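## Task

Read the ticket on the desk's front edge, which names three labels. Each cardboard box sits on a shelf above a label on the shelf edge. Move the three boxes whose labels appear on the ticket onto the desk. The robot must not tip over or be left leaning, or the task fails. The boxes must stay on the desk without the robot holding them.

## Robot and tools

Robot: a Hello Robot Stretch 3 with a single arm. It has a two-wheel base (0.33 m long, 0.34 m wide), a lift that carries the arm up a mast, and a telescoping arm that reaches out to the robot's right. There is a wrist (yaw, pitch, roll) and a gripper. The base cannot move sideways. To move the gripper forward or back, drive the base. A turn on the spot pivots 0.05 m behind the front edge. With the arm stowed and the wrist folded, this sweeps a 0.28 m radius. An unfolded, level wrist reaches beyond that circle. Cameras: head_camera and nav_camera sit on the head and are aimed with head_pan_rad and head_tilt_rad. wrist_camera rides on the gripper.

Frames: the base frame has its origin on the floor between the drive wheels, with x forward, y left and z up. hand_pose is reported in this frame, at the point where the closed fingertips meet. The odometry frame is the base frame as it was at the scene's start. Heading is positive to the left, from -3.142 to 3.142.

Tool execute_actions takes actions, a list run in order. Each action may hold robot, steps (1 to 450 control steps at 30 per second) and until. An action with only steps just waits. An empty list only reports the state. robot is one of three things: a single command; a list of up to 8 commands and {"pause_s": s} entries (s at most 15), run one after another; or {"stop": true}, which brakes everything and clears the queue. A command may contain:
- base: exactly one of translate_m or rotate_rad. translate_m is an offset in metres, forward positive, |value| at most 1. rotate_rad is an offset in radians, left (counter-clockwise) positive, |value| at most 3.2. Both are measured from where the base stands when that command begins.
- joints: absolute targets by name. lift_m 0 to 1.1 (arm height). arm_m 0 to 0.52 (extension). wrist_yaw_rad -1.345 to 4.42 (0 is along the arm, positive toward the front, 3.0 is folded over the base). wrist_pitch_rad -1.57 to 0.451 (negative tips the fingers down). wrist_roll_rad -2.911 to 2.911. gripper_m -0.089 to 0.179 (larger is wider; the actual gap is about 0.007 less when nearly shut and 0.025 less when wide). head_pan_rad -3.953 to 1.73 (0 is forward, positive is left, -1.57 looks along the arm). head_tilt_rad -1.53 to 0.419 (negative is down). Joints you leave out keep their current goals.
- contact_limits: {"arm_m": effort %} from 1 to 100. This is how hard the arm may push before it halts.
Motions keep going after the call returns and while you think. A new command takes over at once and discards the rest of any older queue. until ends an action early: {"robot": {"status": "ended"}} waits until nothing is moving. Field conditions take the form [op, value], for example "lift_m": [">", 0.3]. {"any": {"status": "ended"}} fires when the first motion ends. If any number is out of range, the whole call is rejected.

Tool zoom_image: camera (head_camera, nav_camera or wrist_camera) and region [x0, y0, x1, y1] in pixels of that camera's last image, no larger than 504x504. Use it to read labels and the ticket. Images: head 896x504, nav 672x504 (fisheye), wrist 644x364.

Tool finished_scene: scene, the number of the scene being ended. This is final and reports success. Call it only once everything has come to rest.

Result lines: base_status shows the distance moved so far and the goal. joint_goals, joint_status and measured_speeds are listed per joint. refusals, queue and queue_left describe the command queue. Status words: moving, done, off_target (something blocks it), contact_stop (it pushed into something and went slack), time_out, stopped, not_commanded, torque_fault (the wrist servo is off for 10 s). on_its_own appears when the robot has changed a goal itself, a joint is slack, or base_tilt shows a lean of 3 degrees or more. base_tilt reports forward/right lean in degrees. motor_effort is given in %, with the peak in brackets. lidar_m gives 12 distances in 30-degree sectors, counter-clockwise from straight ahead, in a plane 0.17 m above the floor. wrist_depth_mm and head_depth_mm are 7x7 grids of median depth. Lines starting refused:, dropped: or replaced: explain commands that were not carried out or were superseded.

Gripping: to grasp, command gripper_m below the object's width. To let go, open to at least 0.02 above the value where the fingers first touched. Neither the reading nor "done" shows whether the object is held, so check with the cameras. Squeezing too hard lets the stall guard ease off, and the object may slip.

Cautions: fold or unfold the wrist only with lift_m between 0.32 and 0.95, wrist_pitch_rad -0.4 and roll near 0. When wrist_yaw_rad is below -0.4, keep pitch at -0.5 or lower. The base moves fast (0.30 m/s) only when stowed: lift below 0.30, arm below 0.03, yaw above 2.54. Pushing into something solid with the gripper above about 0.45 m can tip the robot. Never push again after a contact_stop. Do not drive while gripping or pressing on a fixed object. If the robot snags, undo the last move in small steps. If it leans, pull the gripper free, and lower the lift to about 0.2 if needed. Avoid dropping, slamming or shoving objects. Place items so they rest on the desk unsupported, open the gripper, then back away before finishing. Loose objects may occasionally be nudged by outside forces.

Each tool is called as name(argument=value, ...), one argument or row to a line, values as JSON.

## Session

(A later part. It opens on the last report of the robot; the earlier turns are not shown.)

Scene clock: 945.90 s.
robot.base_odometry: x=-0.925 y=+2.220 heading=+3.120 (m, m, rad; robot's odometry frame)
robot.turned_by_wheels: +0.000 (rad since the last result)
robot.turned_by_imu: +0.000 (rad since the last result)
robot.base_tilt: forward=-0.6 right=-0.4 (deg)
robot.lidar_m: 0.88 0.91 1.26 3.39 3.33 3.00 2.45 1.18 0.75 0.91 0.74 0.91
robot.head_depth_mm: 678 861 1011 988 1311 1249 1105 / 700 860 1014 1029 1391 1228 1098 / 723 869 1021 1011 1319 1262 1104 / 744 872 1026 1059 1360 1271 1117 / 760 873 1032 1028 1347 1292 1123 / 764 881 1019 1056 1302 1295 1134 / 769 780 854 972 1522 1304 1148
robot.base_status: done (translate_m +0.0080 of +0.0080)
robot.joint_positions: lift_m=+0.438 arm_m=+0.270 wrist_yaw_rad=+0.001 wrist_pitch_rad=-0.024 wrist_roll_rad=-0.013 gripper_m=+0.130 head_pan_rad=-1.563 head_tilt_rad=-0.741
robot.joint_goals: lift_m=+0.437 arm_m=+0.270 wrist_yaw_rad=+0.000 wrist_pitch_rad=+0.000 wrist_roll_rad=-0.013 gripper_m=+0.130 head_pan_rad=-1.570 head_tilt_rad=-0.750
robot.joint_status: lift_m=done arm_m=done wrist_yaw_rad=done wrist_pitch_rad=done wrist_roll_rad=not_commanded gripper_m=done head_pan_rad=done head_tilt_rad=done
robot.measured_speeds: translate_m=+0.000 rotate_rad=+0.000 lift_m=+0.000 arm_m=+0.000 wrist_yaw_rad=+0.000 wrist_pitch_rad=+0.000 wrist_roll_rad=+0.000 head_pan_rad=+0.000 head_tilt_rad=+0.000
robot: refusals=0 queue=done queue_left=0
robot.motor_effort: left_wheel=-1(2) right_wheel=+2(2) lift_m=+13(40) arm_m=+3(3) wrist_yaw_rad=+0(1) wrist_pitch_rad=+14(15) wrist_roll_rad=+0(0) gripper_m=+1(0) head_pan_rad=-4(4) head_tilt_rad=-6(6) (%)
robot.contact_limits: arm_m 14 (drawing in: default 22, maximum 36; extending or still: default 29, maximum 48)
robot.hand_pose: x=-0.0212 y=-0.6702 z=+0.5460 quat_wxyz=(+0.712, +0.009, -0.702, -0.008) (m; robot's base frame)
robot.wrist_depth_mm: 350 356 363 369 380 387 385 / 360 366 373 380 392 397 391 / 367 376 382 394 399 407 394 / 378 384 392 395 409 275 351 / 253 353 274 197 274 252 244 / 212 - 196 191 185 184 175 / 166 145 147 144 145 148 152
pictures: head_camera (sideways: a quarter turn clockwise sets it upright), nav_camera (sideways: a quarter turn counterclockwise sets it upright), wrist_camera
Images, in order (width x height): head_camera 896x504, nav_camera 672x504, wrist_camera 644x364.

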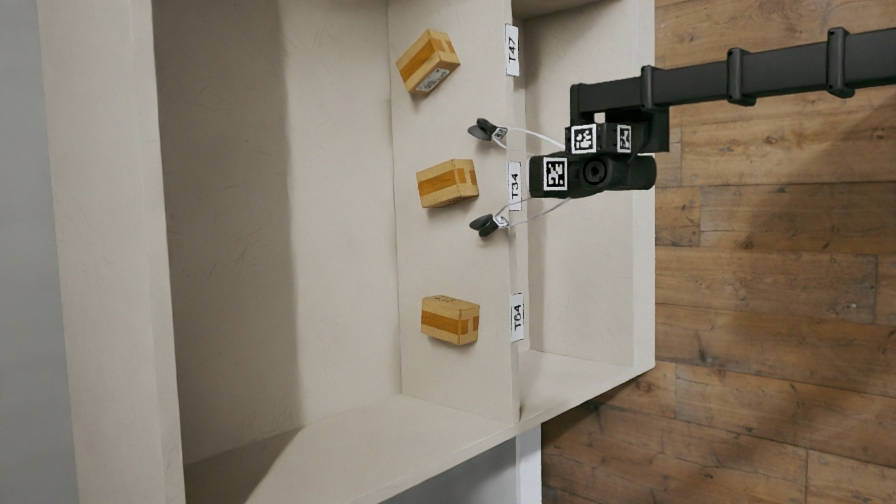

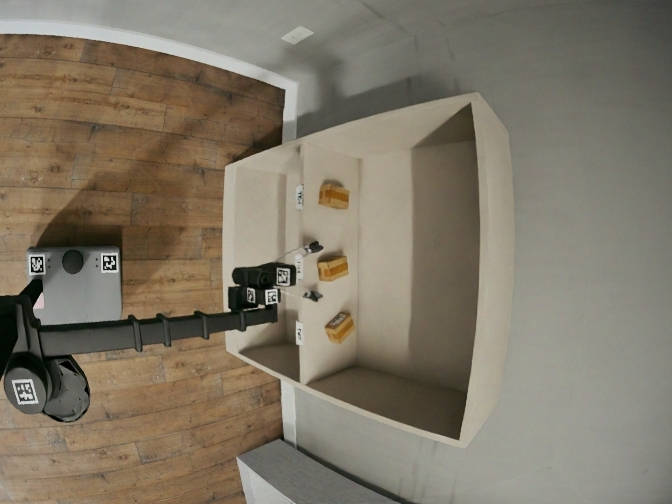

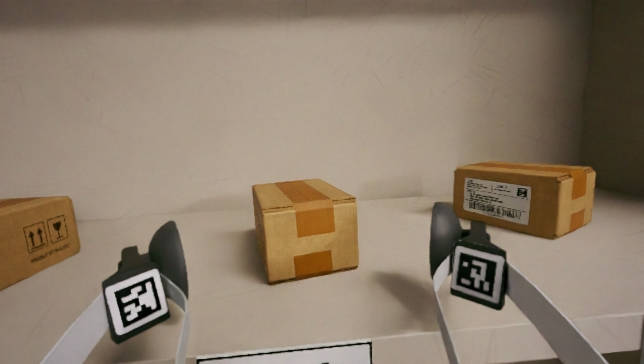

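execute_actions(
  actions=[
    {"robot":[{"joints":{"arm_m":0.32,"lift_m":0.434},"contact_limits":{"arm_m":14}},{"joints":{"gripper_m":0.07}}],"steps":450,"until":{"robot":{"status":"ended"}}},
  ],
)

Scene clock: 961.43 s.
robot.base_odometry: x=-0.925 y=+2.220 heading=+3.120 (m, m, rad; robot's odometry frame)
robot.turned_by_wheels: +0.000 (rad since the last result)
robot.turned_by_imu: +0.000 (rad since the last result)
robot.base_tilt: forward=-0.6 right=-0.3 (deg)
robot.lidar_m: 0.88 0.91 1.26 3.41 3.31 3.00 2.45 1.18 0.76 0.91 0.74 0.91
robot.head_depth_mm: 680 862 1013 991 1316 1235 1103 / 700 864 1019 1024 1408 1249 1096 / 720 866 1024 1004 1308 1258 1104 / 742 877 1032 1057 1362 1272 1116 / 759 875 1032 1029 1350 1285 1122 / 764 882 1016 1057 1310 1299 1137 / 767 782 855 973 1535 1311 1140
robot.base_status: done (translate_m +0.0080 of +0.0080)
robot.joint_positions: lift_m=+0.435 arm_m=+0.320 wrist_yaw_rad=+0.001 wrist_pitch_rad=-0.024 wrist_roll_rad=-0.013 gripper_m=+0.070 head_pan_rad=-1.563 head_tilt_rad=-0.741
robot.joint_goals: lift_m=+0.434 arm_m=+0.320 wrist_yaw_rad=+0.000 wrist_pitch_rad=+0.000 wrist_roll_rad=-0.013 gripper_m=+0.070 head_pan_rad=-1.570 head_tilt_rad=-0.750
robot.joint_status: lift_m=done arm_m=done wrist_yaw_rad=done wrist_pitch_rad=done wrist_roll_rad=not_commanded gripper_m=done head_pan_rad=done head_tilt_rad=done
robot.measured_speeds: translate_m=+0.000 rotate_rad=+0.000 lift_m=+0.000 arm_m=+0.000 wrist_yaw_rad=+0.000 wrist_pitch_rad=+0.000 wrist_roll_rad=+0.000 head_pan_rad=+0.000 head_tilt_rad=+0.000
robot: refusals=0 queue=done queue_left=0
robot.motor_effort: left_wheel=-2(1) right_wheel=+2(2) lift_m=+13(11) arm_m=+2(3) wrist_yaw_rad=+0(0) wrist_pitch_rad=+14(14) wrist_roll_rad=+0(0) gripper_m=-2(79) head_pan_rad=-3(4) head_tilt_rad=-5(6) (%)
robot.contact_limits: arm_m 14 (drawing in: default 22, maximum 36; extending or still: default 29, maximum 48)
robot.hand_pose: x=-0.0213 y=-0.7202 z=+0.5430 quat_wxyz=(+0.712, +0.009, -0.702, -0.009) (m; robot's base frame)
robot.wrist_depth_mm: 306 311 315 325 325 336 340 / 314 318 326 329 335 347 351 / 323 326 336 339 347 354 361 / 331 334 344 349 359 251 207 / 319 307 164 146 287 233 198 / 205 202 140 148 160 175 169 / 150 148 142 139 136 133 130
pictures: head_camera (sideways: a quarter turn clockwise sets it upright), nav_camera (sideways: a quarter turn counterclockwise sets it upright), wrist_camera
Images, in order (width x height): head_camera 896x504, nav_camera 672x504, wrist_camera 644x364.

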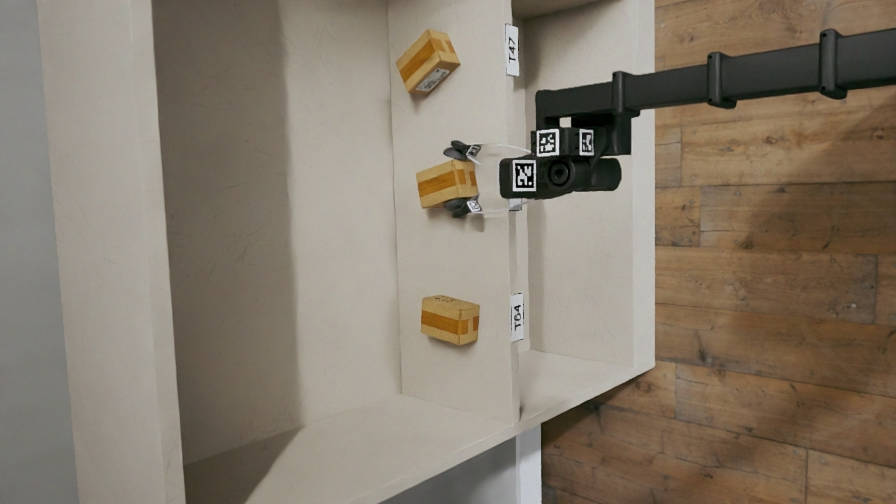

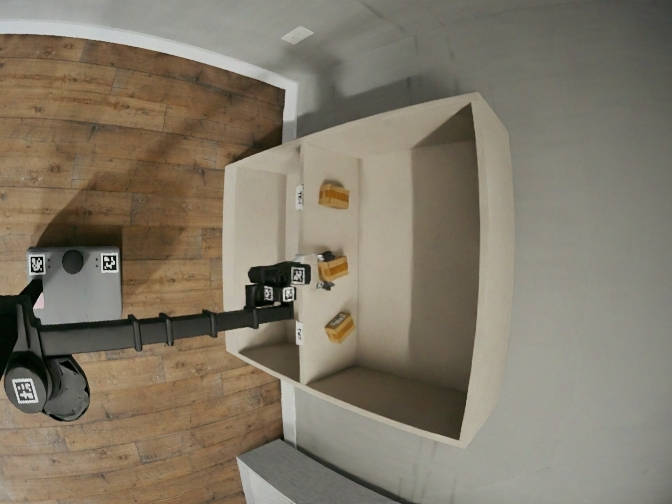

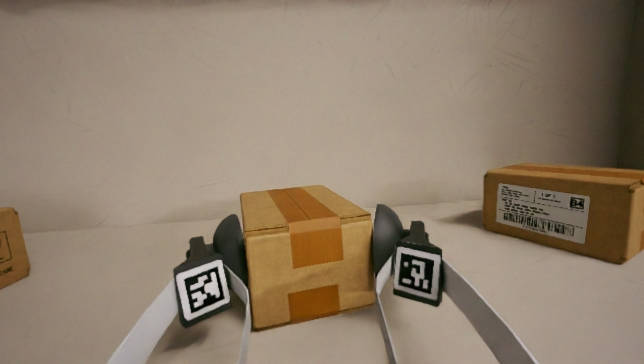

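execute_actions(
  actions=[
    {"robot":[{"joints":{"gripper_m":0.095}},{"joints":{"arm_m":0.338},"contact_limits":{"arm_m":14}},{"joints":{"gripper_m":0.042}},{"pause_s":0.3},{"joints":{"lift_m":0.465}}],"steps":450,"until":{"robot":{"status":"ended"}}},
  ],
)

Scene clock: 971.30 s.
robot.base_odometry: x=-0.925 y=+2.220 heading=+3.120 (m, m, rad; robot's odometry frame)
robot.turned_by_wheels: +0.000 (rad since the last result)
robot.turned_by_imu: +0.000 (rad since the last result)
robot.base_tilt: forward=-0.6 right=-0.2 (deg)
robot.lidar_m: 0.88 0.91 1.26 3.41 3.34 3.00 2.44 1.18 0.75 0.91 0.74 0.91
robot.head_depth_mm: 679 859 1013 987 1313 1237 1102 / 699 860 1020 1022 1293 1251 1099 / 719 867 1022 994 1289 1259 1107 / 745 872 1025 1062 1351 1269 1112 / 757 874 1034 1032 1348 1282 1123 / 763 882 1019 1059 1313 1299 1138 / 769 779 857 975 1525 1304 1145
robot.base_status: done (translate_m +0.0080 of +0.0080)
robot.joint_positions: lift_m=+0.464 arm_m=+0.338 wrist_yaw_rad=+0.001 wrist_pitch_rad=-0.029 wrist_roll_rad=-0.013 gripper_m=+0.043 head_pan_rad=-1.563 head_tilt_rad=-0.741
robot.joint_goals: lift_m=+0.465 arm_m=+0.338 wrist_yaw_rad=+0.000 wrist_pitch_rad=+0.000 wrist_roll_rad=-0.013 gripper_m=+0.042 head_pan_rad=-1.570 head_tilt_rad=-0.750
robot.joint_status: lift_m=done arm_m=done wrist_yaw_rad=done wrist_pitch_rad=done wrist_roll_rad=not_commanded gripper_m=done head_pan_rad=done head_tilt_rad=done
robot.measured_speeds: translate_m=+0.000 rotate_rad=+0.000 lift_m=+0.000 arm_m=+0.000 wrist_yaw_rad=+0.000 wrist_pitch_rad=+0.000 wrist_roll_rad=+0.000 head_pan_rad=+0.000 head_tilt_rad=+0.000
robot: refusals=0 queue=done queue_left=0
robot.motor_effort: left_wheel=-2(3) right_wheel=+2(2) lift_m=+40(42) arm_m=+3(3) wrist_yaw_rad=-1(1) wrist_pitch_rad=+18(17) wrist_roll_rad=+0(0) gripper_m=-11(84) head_pan_rad=-4(5) head_tilt_rad=-5(6) (%)
robot.contact_limits: arm_m 14 (drawing in: default 22, maximum 36; extending or still: default 29, maximum 48)
robot.hand_pose: x=-0.0213 y=-0.7381 z=+0.5715 quat_wxyz=(+0.712, +0.011, -0.702, -0.010) (m; robot's base frame)
robot.wrist_depth_mm: 289 293 298 305 312 317 324 / 295 301 307 315 321 328 334 / 303 310 316 321 328 336 347 / 312 316 323 328 338 348 354 / 319 324 161 128 343 239 199 / 269 261 119 127 138 226 194 / 197 194 178 132 176 173 171
pictures: head_camera (sideways: a quarter turn clockwise sets it upright), nav_camera (sideways: a quarter turn counterclockwise sets it upright), wrist_camera
Images, in order (width x height): head_camera 896x504, nav_camera 672x504, wrist_camera 644x364.

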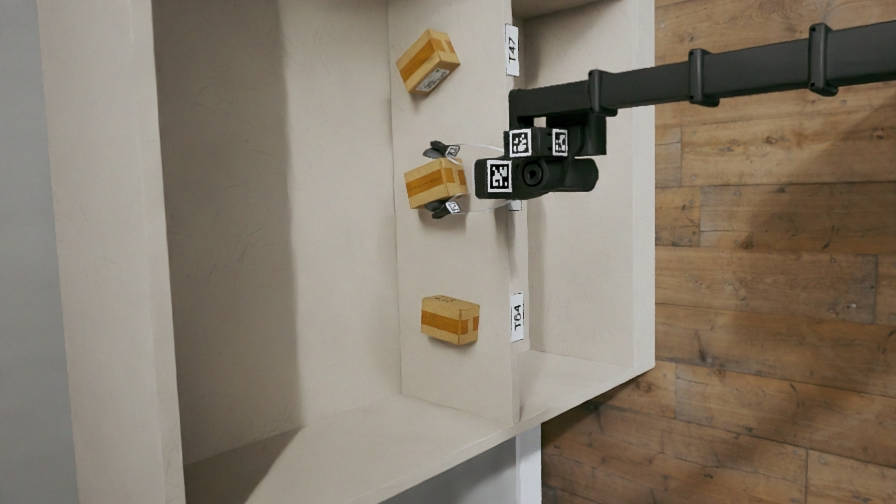

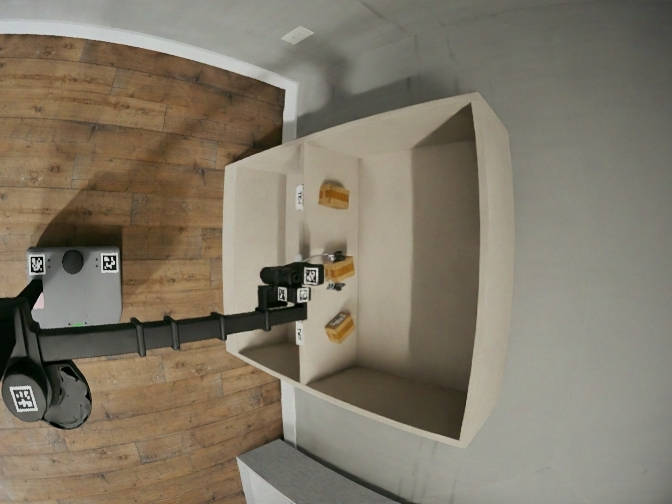

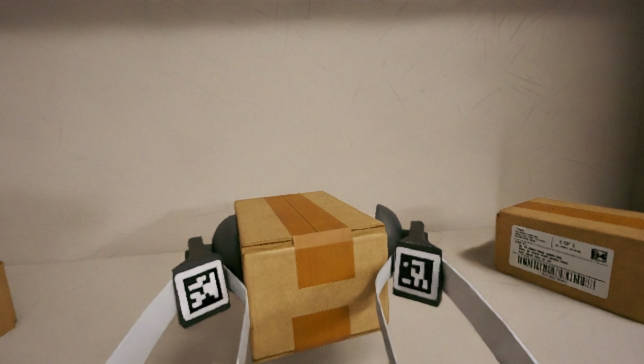

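execute_actions(
  actions=[
    {"robot":[{"joints":{"arm_m":0.1,"gripper_m":0.035}},{"base":{"rotate_rad":1.923},"joints":{"arm_m":0.0,"head_pan_rad":0.0,"head_tilt_rad":-0.5}},{"base":{"translate_m":1.0},"joints":{"lift_m":0.90}},{"base":{"translate_m":1.0}},{"base":{"translate_m":0.389}},{"base":{"rotate_rad":1.24},"joints":{"head_pan_rad":-1.57,"head_tilt_rad":-0.45}}],"steps":450,"until":{"robot":{"status":"ended"}}},
    {"steps":450,"until":{"robot":{"status":"ended"}}},
    {"steps":450,"until":{"robot":{"status":"ended"}}},
  ],
)

Scene clock: 1020.90 s.
robot.base_odometry: x=-0.151 y=-0.040 heading=-0.001 (m, m, rad; robot's odometry frame)
robot.turned_by_wheels: +3.163 (rad since the last result)
robot.turned_by_imu: +3.217 (rad since the last result)
robot.base_tilt: forward=-0.6 right=-0.3 (deg)
robot.lidar_m: 2.03 2.16 2.85 2.89 2.37 1.77 1.72 1.81 1.25 0.95 1.31 2.10
robot.head_depth_mm: 1258 1364 980 1705 1819 1503 - / 1274 1387 1009 1677 419 - - / 1284 1410 1034 1363 420 - 1211 / 1299 1420 1060 1706 1762 1509 1246 / 1309 1437 1078 1798 1905 1525 1254 / 1320 1458 1121 1801 1926 1532 1274 / 1323 1458 1155 1354 1751 1509 1281
robot.base_status: done (rotate_rad +1.2399 of +1.2400)
robot.joint_positions: lift_m=+0.899 arm_m=+0.000 wrist_yaw_rad=+0.000 wrist_pitch_rad=-0.030 wrist_roll_rad=-0.013 gripper_m=+0.036 head_pan_rad=-1.563 head_tilt_rad=-0.458
robot.joint_goals: lift_m=+0.900 arm_m=+0.000 wrist_yaw_rad=+0.000 wrist_pitch_rad=+0.000 wrist_roll_rad=-0.013 gripper_m=+0.035 head_pan_rad=-1.570 head_tilt_rad=-0.450
robot.joint_status: lift_m=done arm_m=done wrist_yaw_rad=done wrist_pitch_rad=done wrist_roll_rad=not_commanded gripper_m=done head_pan_rad=done head_tilt_rad=done
robot.measured_speeds: translate_m=+0.000 rotate_rad=+0.000 lift_m=+0.000 arm_m=+0.000 wrist_yaw_rad=+0.000 wrist_pitch_rad=+0.000 wrist_roll_rad=+0.000 head_pan_rad=+0.000 head_tilt_rad=+0.000
robot: refusals=0 queue=done queue_left=0
robot.motor_effort: left_wheel=-2(6) right_wheel=+2(9) lift_m=+41(41) arm_m=-4(3) wrist_yaw_rad=+0(1) wrist_pitch_rad=+18(18) wrist_roll_rad=+0(0) gripper_m=-13(49) head_pan_rad=-4(47) head_tilt_rad=+5(31) (%)
robot.hand_pose: x=-0.0213 y=-0.4007 z=+1.0062 quat_wxyz=(+0.712, +0.011, -0.702, -0.011) (m; robot's base frame)
robot.wrist_depth_mm: - - - - - - - / - - - - - - - / - - - - - - - / 815 829 655 702 672 718 817 / 531 - 161 129 - - - / - - 119 127 138 - - / - - - 132 - - -
pictures: head_camera (sideways: a quarter turn clockwise sets it upright), nav_camera (sideways: a quarter turn counterclockwise sets it upright), wrist_camera
Images, in order (width x height): head_camera 896x504, nav_camera 672x504, wrist_camera 644x364.

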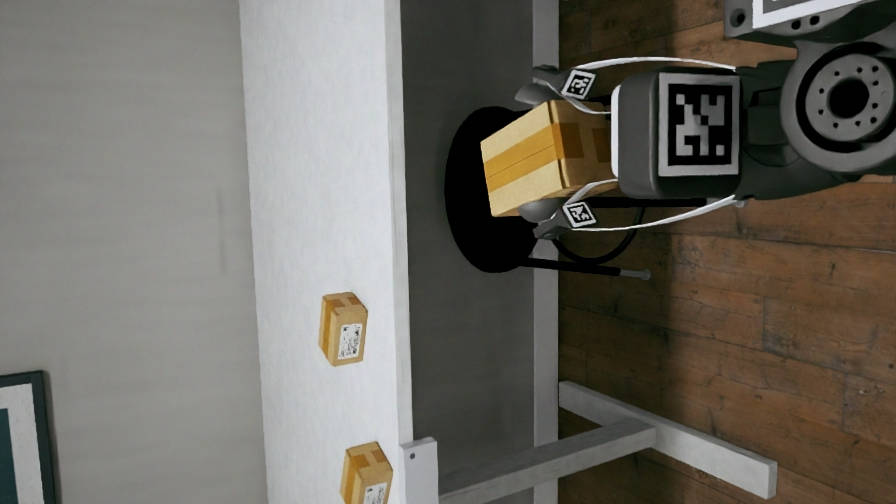

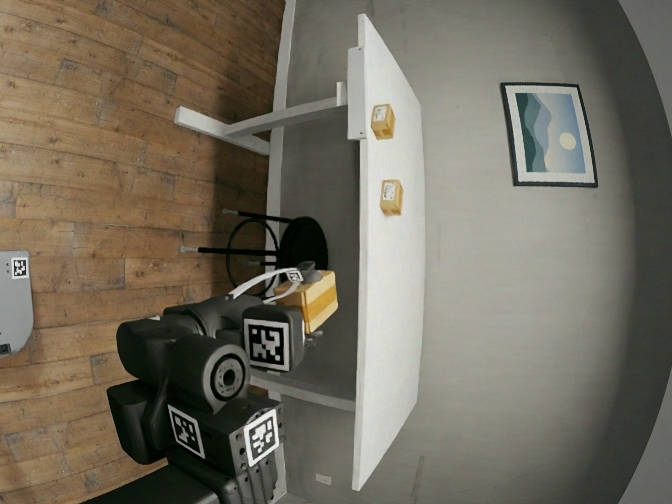

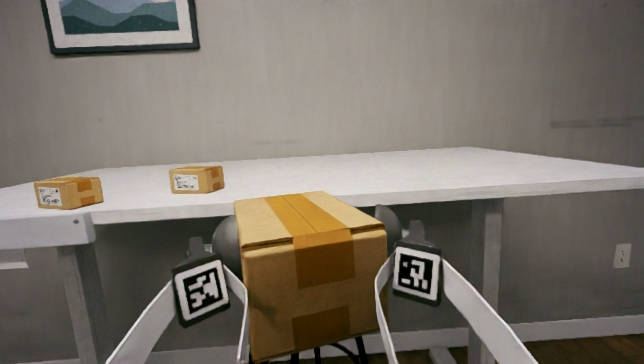

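execute_actions(
  actions=[
    {"robot":[{"joints":{"arm_m":0.52},"contact_limits":{"arm_m":14}},{"joints":{"lift_m":0.874}}],"steps":450,"until":{"robot":{"status":"ended"}}},
  ],
)

Scene clock: 1030.47 s.
robot.base_odometry: x=-0.151 y=-0.040 heading=-0.001 (m, m, rad; robot's odometry frame)
robot.turned_by_wheels: +0.000 (rad since the last result)
robot.turned_by_imu: +0.000 (rad since the last result)
robot.base_tilt: forward=-0.6 right=-0.2 (deg)
robot.lidar_m: 2.03 2.16 2.85 2.89 2.38 1.77 1.72 1.79 1.25 0.95 1.31 2.10
robot.head_depth_mm: 1260 1372 1015 - 1762 1456 1214 / 1271 1394 1187 1697 1774 1472 1226 / 1289 1405 1212 1360 1738 1491 1239 / 1300 1416 1060 1701 1760 1505 1250 / 1309 1441 1073 1796 1917 1531 1258 / 1320 1448 1125 1812 1937 1530 1268 / 1324 1460 1153 1355 1755 1518 1277
robot.base_status: done (rotate_rad +1.2399 of +1.2400)
robot.joint_positions: lift_m=+0.875 arm_m=+0.519 wrist_yaw_rad=+0.000 wrist_pitch_rad=-0.030 wrist_roll_rad=-0.013 gripper_m=+0.036 head_pan_rad=-1.563 head_tilt_rad=-0.458
robot.joint_goals: lift_m=+0.874 arm_m=+0.520 wrist_yaw_rad=+0.000 wrist_pitch_rad=+0.000 wrist_roll_rad=-0.013 gripper_m=+0.035 head_pan_rad=-1.570 head_tilt_rad=-0.450
robot.joint_status: lift_m=done arm_m=done wrist_yaw_rad=done wrist_pitch_rad=done wrist_roll_rad=not_commanded gripper_m=done head_pan_rad=done head_tilt_rad=done
robot.measured_speeds: translate_m=+0.000 rotate_rad=+0.000 lift_m=+0.000 arm_m=+0.000 wrist_yaw_rad=+0.000 wrist_pitch_rad=+0.000 wrist_roll_rad=+0.000 head_pan_rad=+0.000 head_tilt_rad=+0.000
robot: refusals=0 queue=done queue_left=0
robot.motor_effort: left_wheel=-2(2) right_wheel=+2(2) lift_m=+14(40) arm_m=+3(4) wrist_yaw_rad=+0(1) wrist_pitch_rad=+18(18) wrist_roll_rad=+0(0) gripper_m=-13(13) head_pan_rad=-4(4) head_tilt_rad=+5(4) (%)
robot.contact_limits: arm_m 14 (drawing in: default 22, maximum 36; extending or still: default 29, maximum 48)
robot.hand_pose: x=-0.0213 y=-0.9192 z=+0.9814 quat_wxyz=(+0.712, +0.011, -0.702, -0.011) (m; robot's base frame)
robot.wrist_depth_mm: 747 746 767 773 787 795 791 / 761 782 785 792 798 824 836 / 801 797 822 823 832 844 860 / 740 665 599 543 503 465 430 / 330 315 160 128 292 259 250 / 212 208 119 127 138 182 176 / 156 154 141 130 140 138 136
pictures: head_camera (sideways: a quarter turn clockwise sets it upright), nav_camera (sideways: a quarter turn counterclockwise sets it upright), wrist_camera
Images, in order (width x height): head_camera 896x504, nav_camera 672x504, wrist_camera 644x364.

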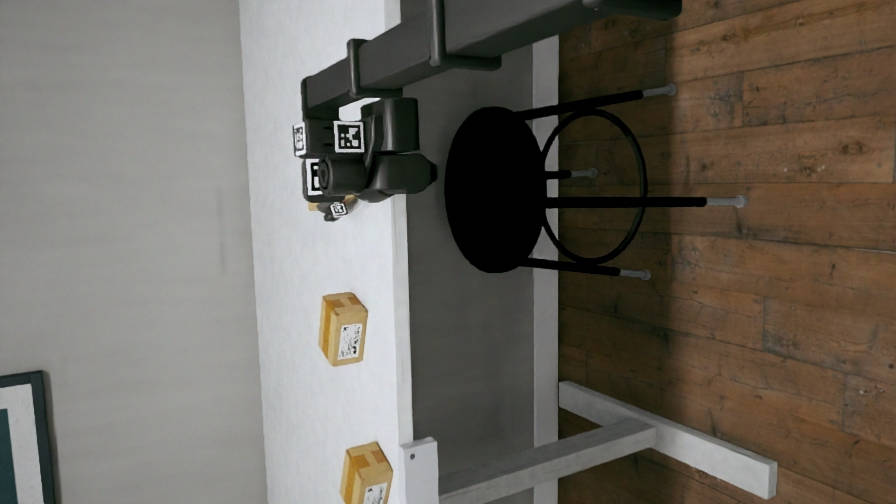

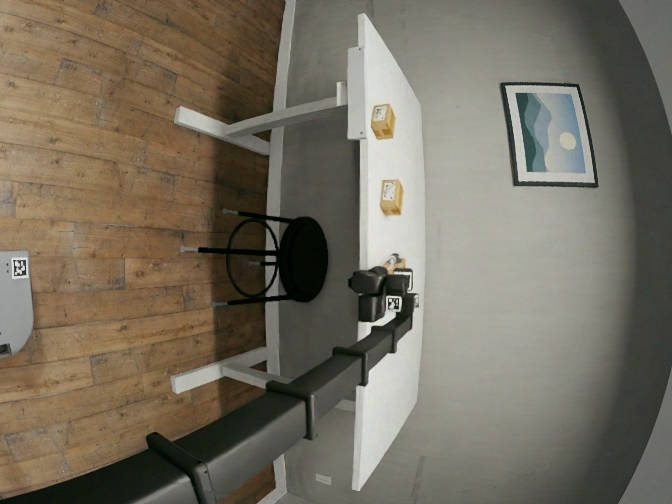

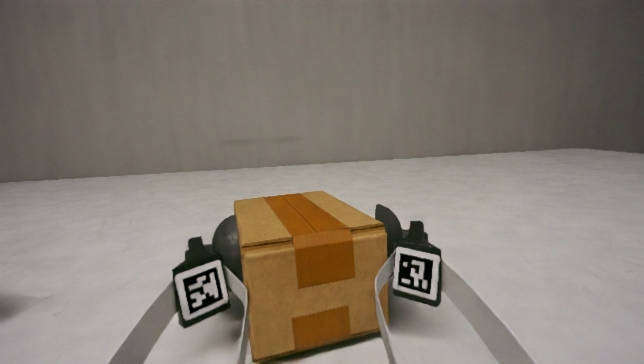

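execute_actions(
  actions=[
    {"robot":[{"joints":{"lift_m":0.868}},{"joints":{"gripper_m":0.13}},{"joints":{"arm_m":0.25,"lift_m":0.878}}],"steps":450,"until":{"robot":{"status":"ended"}}},
  ],
)

Scene clock: 1040.33 s.
robot.base_odometry: x=-0.151 y=-0.040 heading=-0.001 (m, m, rad; robot's odometry frame)
robot.turned_by_wheels: +0.000 (rad since the last result)
robot.turned_by_imu: +0.000 (rad since the last result)
robot.base_tilt: forward=-0.6 right=-0.3 (deg)
robot.lidar_m: 2.03 2.16 2.85 2.88 2.38 1.77 1.72 1.80 1.26 0.95 1.31 2.11
robot.head_depth_mm: 1267 1366 984 1643 1698 1456 1211 / 1272 1395 1001 - 1663 1470 1224 / 1281 1406 951 1036 1743 1493 1235 / 1290 1418 1060 1417 1775 1506 1245 / 1309 1438 1079 1799 1904 1524 1257 / 1314 1456 1125 1809 1927 1539 1272 / 1332 1466 1155 1352 1762 1523 1283
robot.base_status: done (rotate_rad +1.2399 of +1.2400)
robot.joint_positions: lift_m=+0.877 arm_m=+0.250 wrist_yaw_rad=+0.000 wrist_pitch_rad=-0.023 wrist_roll_rad=-0.013 gripper_m=+0.130 head_pan_rad=-1.563 head_tilt_rad=-0.458
robot.joint_goals: lift_m=+0.878 arm_m=+0.250 wrist_yaw_rad=+0.000 wrist_pitch_rad=+0.000 wrist_roll_rad=-0.013 gripper_m=+0.130 head_pan_rad=-1.570 head_tilt_rad=-0.450
robot.joint_status: lift_m=done arm_m=done wrist_yaw_rad=done wrist_pitch_rad=done wrist_roll_rad=not_commanded gripper_m=done head_pan_rad=done head_tilt_rad=done
robot.measured_speeds: translate_m=+0.000 rotate_rad=+0.000 lift_m=+0.000 arm_m=+0.000 wrist_yaw_rad=+0.000 wrist_pitch_rad=+0.000 wrist_roll_rad=+0.000 head_pan_rad=+0.000 head_tilt_rad=+0.000
robot: refusals=0 queue=done queue_left=0
robot.motor_effort: left_wheel=-2(3) right_wheel=+2(3) lift_m=+40(43) arm_m=-5(4) wrist_yaw_rad=-1(1) wrist_pitch_rad=+13(18) wrist_roll_rad=+1(0) gripper_m=+1(81) head_pan_rad=-4(4) head_tilt_rad=+5(5) (%)
robot.hand_pose: x=-0.0213 y=-0.6509 z=+0.9862 quat_wxyz=(+0.712, +0.008, -0.702, -0.008) (m; robot's base frame)
robot.wrist_depth_mm: 976 - - - - - - / - - - - - - - / - - - - - - - / 858 405 664 426 557 511 466 / 357 374 320 312 325 335 327 / - - - - - - - / 772 - - 768 - - -
pictures: head_camera (sideways: a quarter turn clockwise sets it upright), nav_camera (sideways: a quarter turn counterclockwise sets it upright), wrist_camera
Images, in order (width x height): head_camera 896x504, nav_camera 672x504, wrist_camera 644x364.

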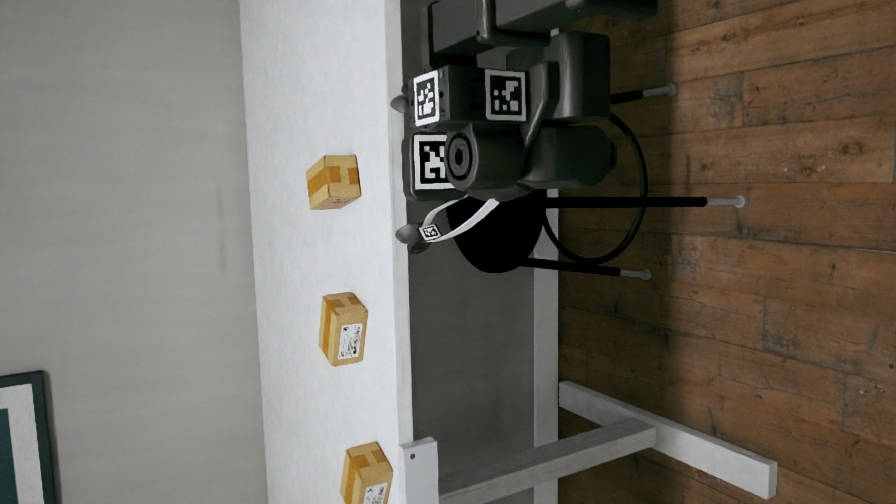

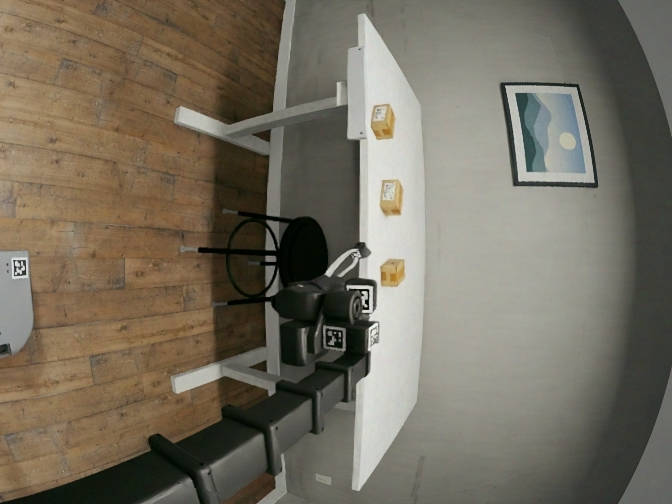

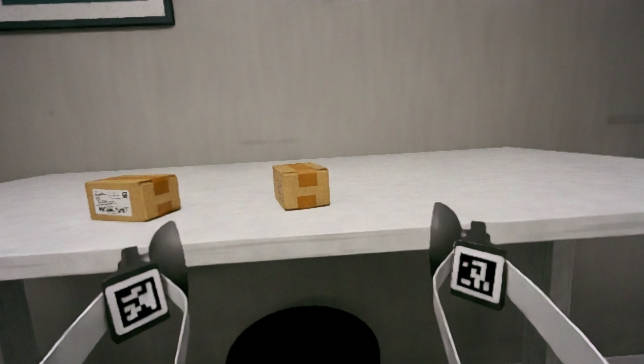

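finished_scene(
  scene=1,
)

The scene is finished: the task was done.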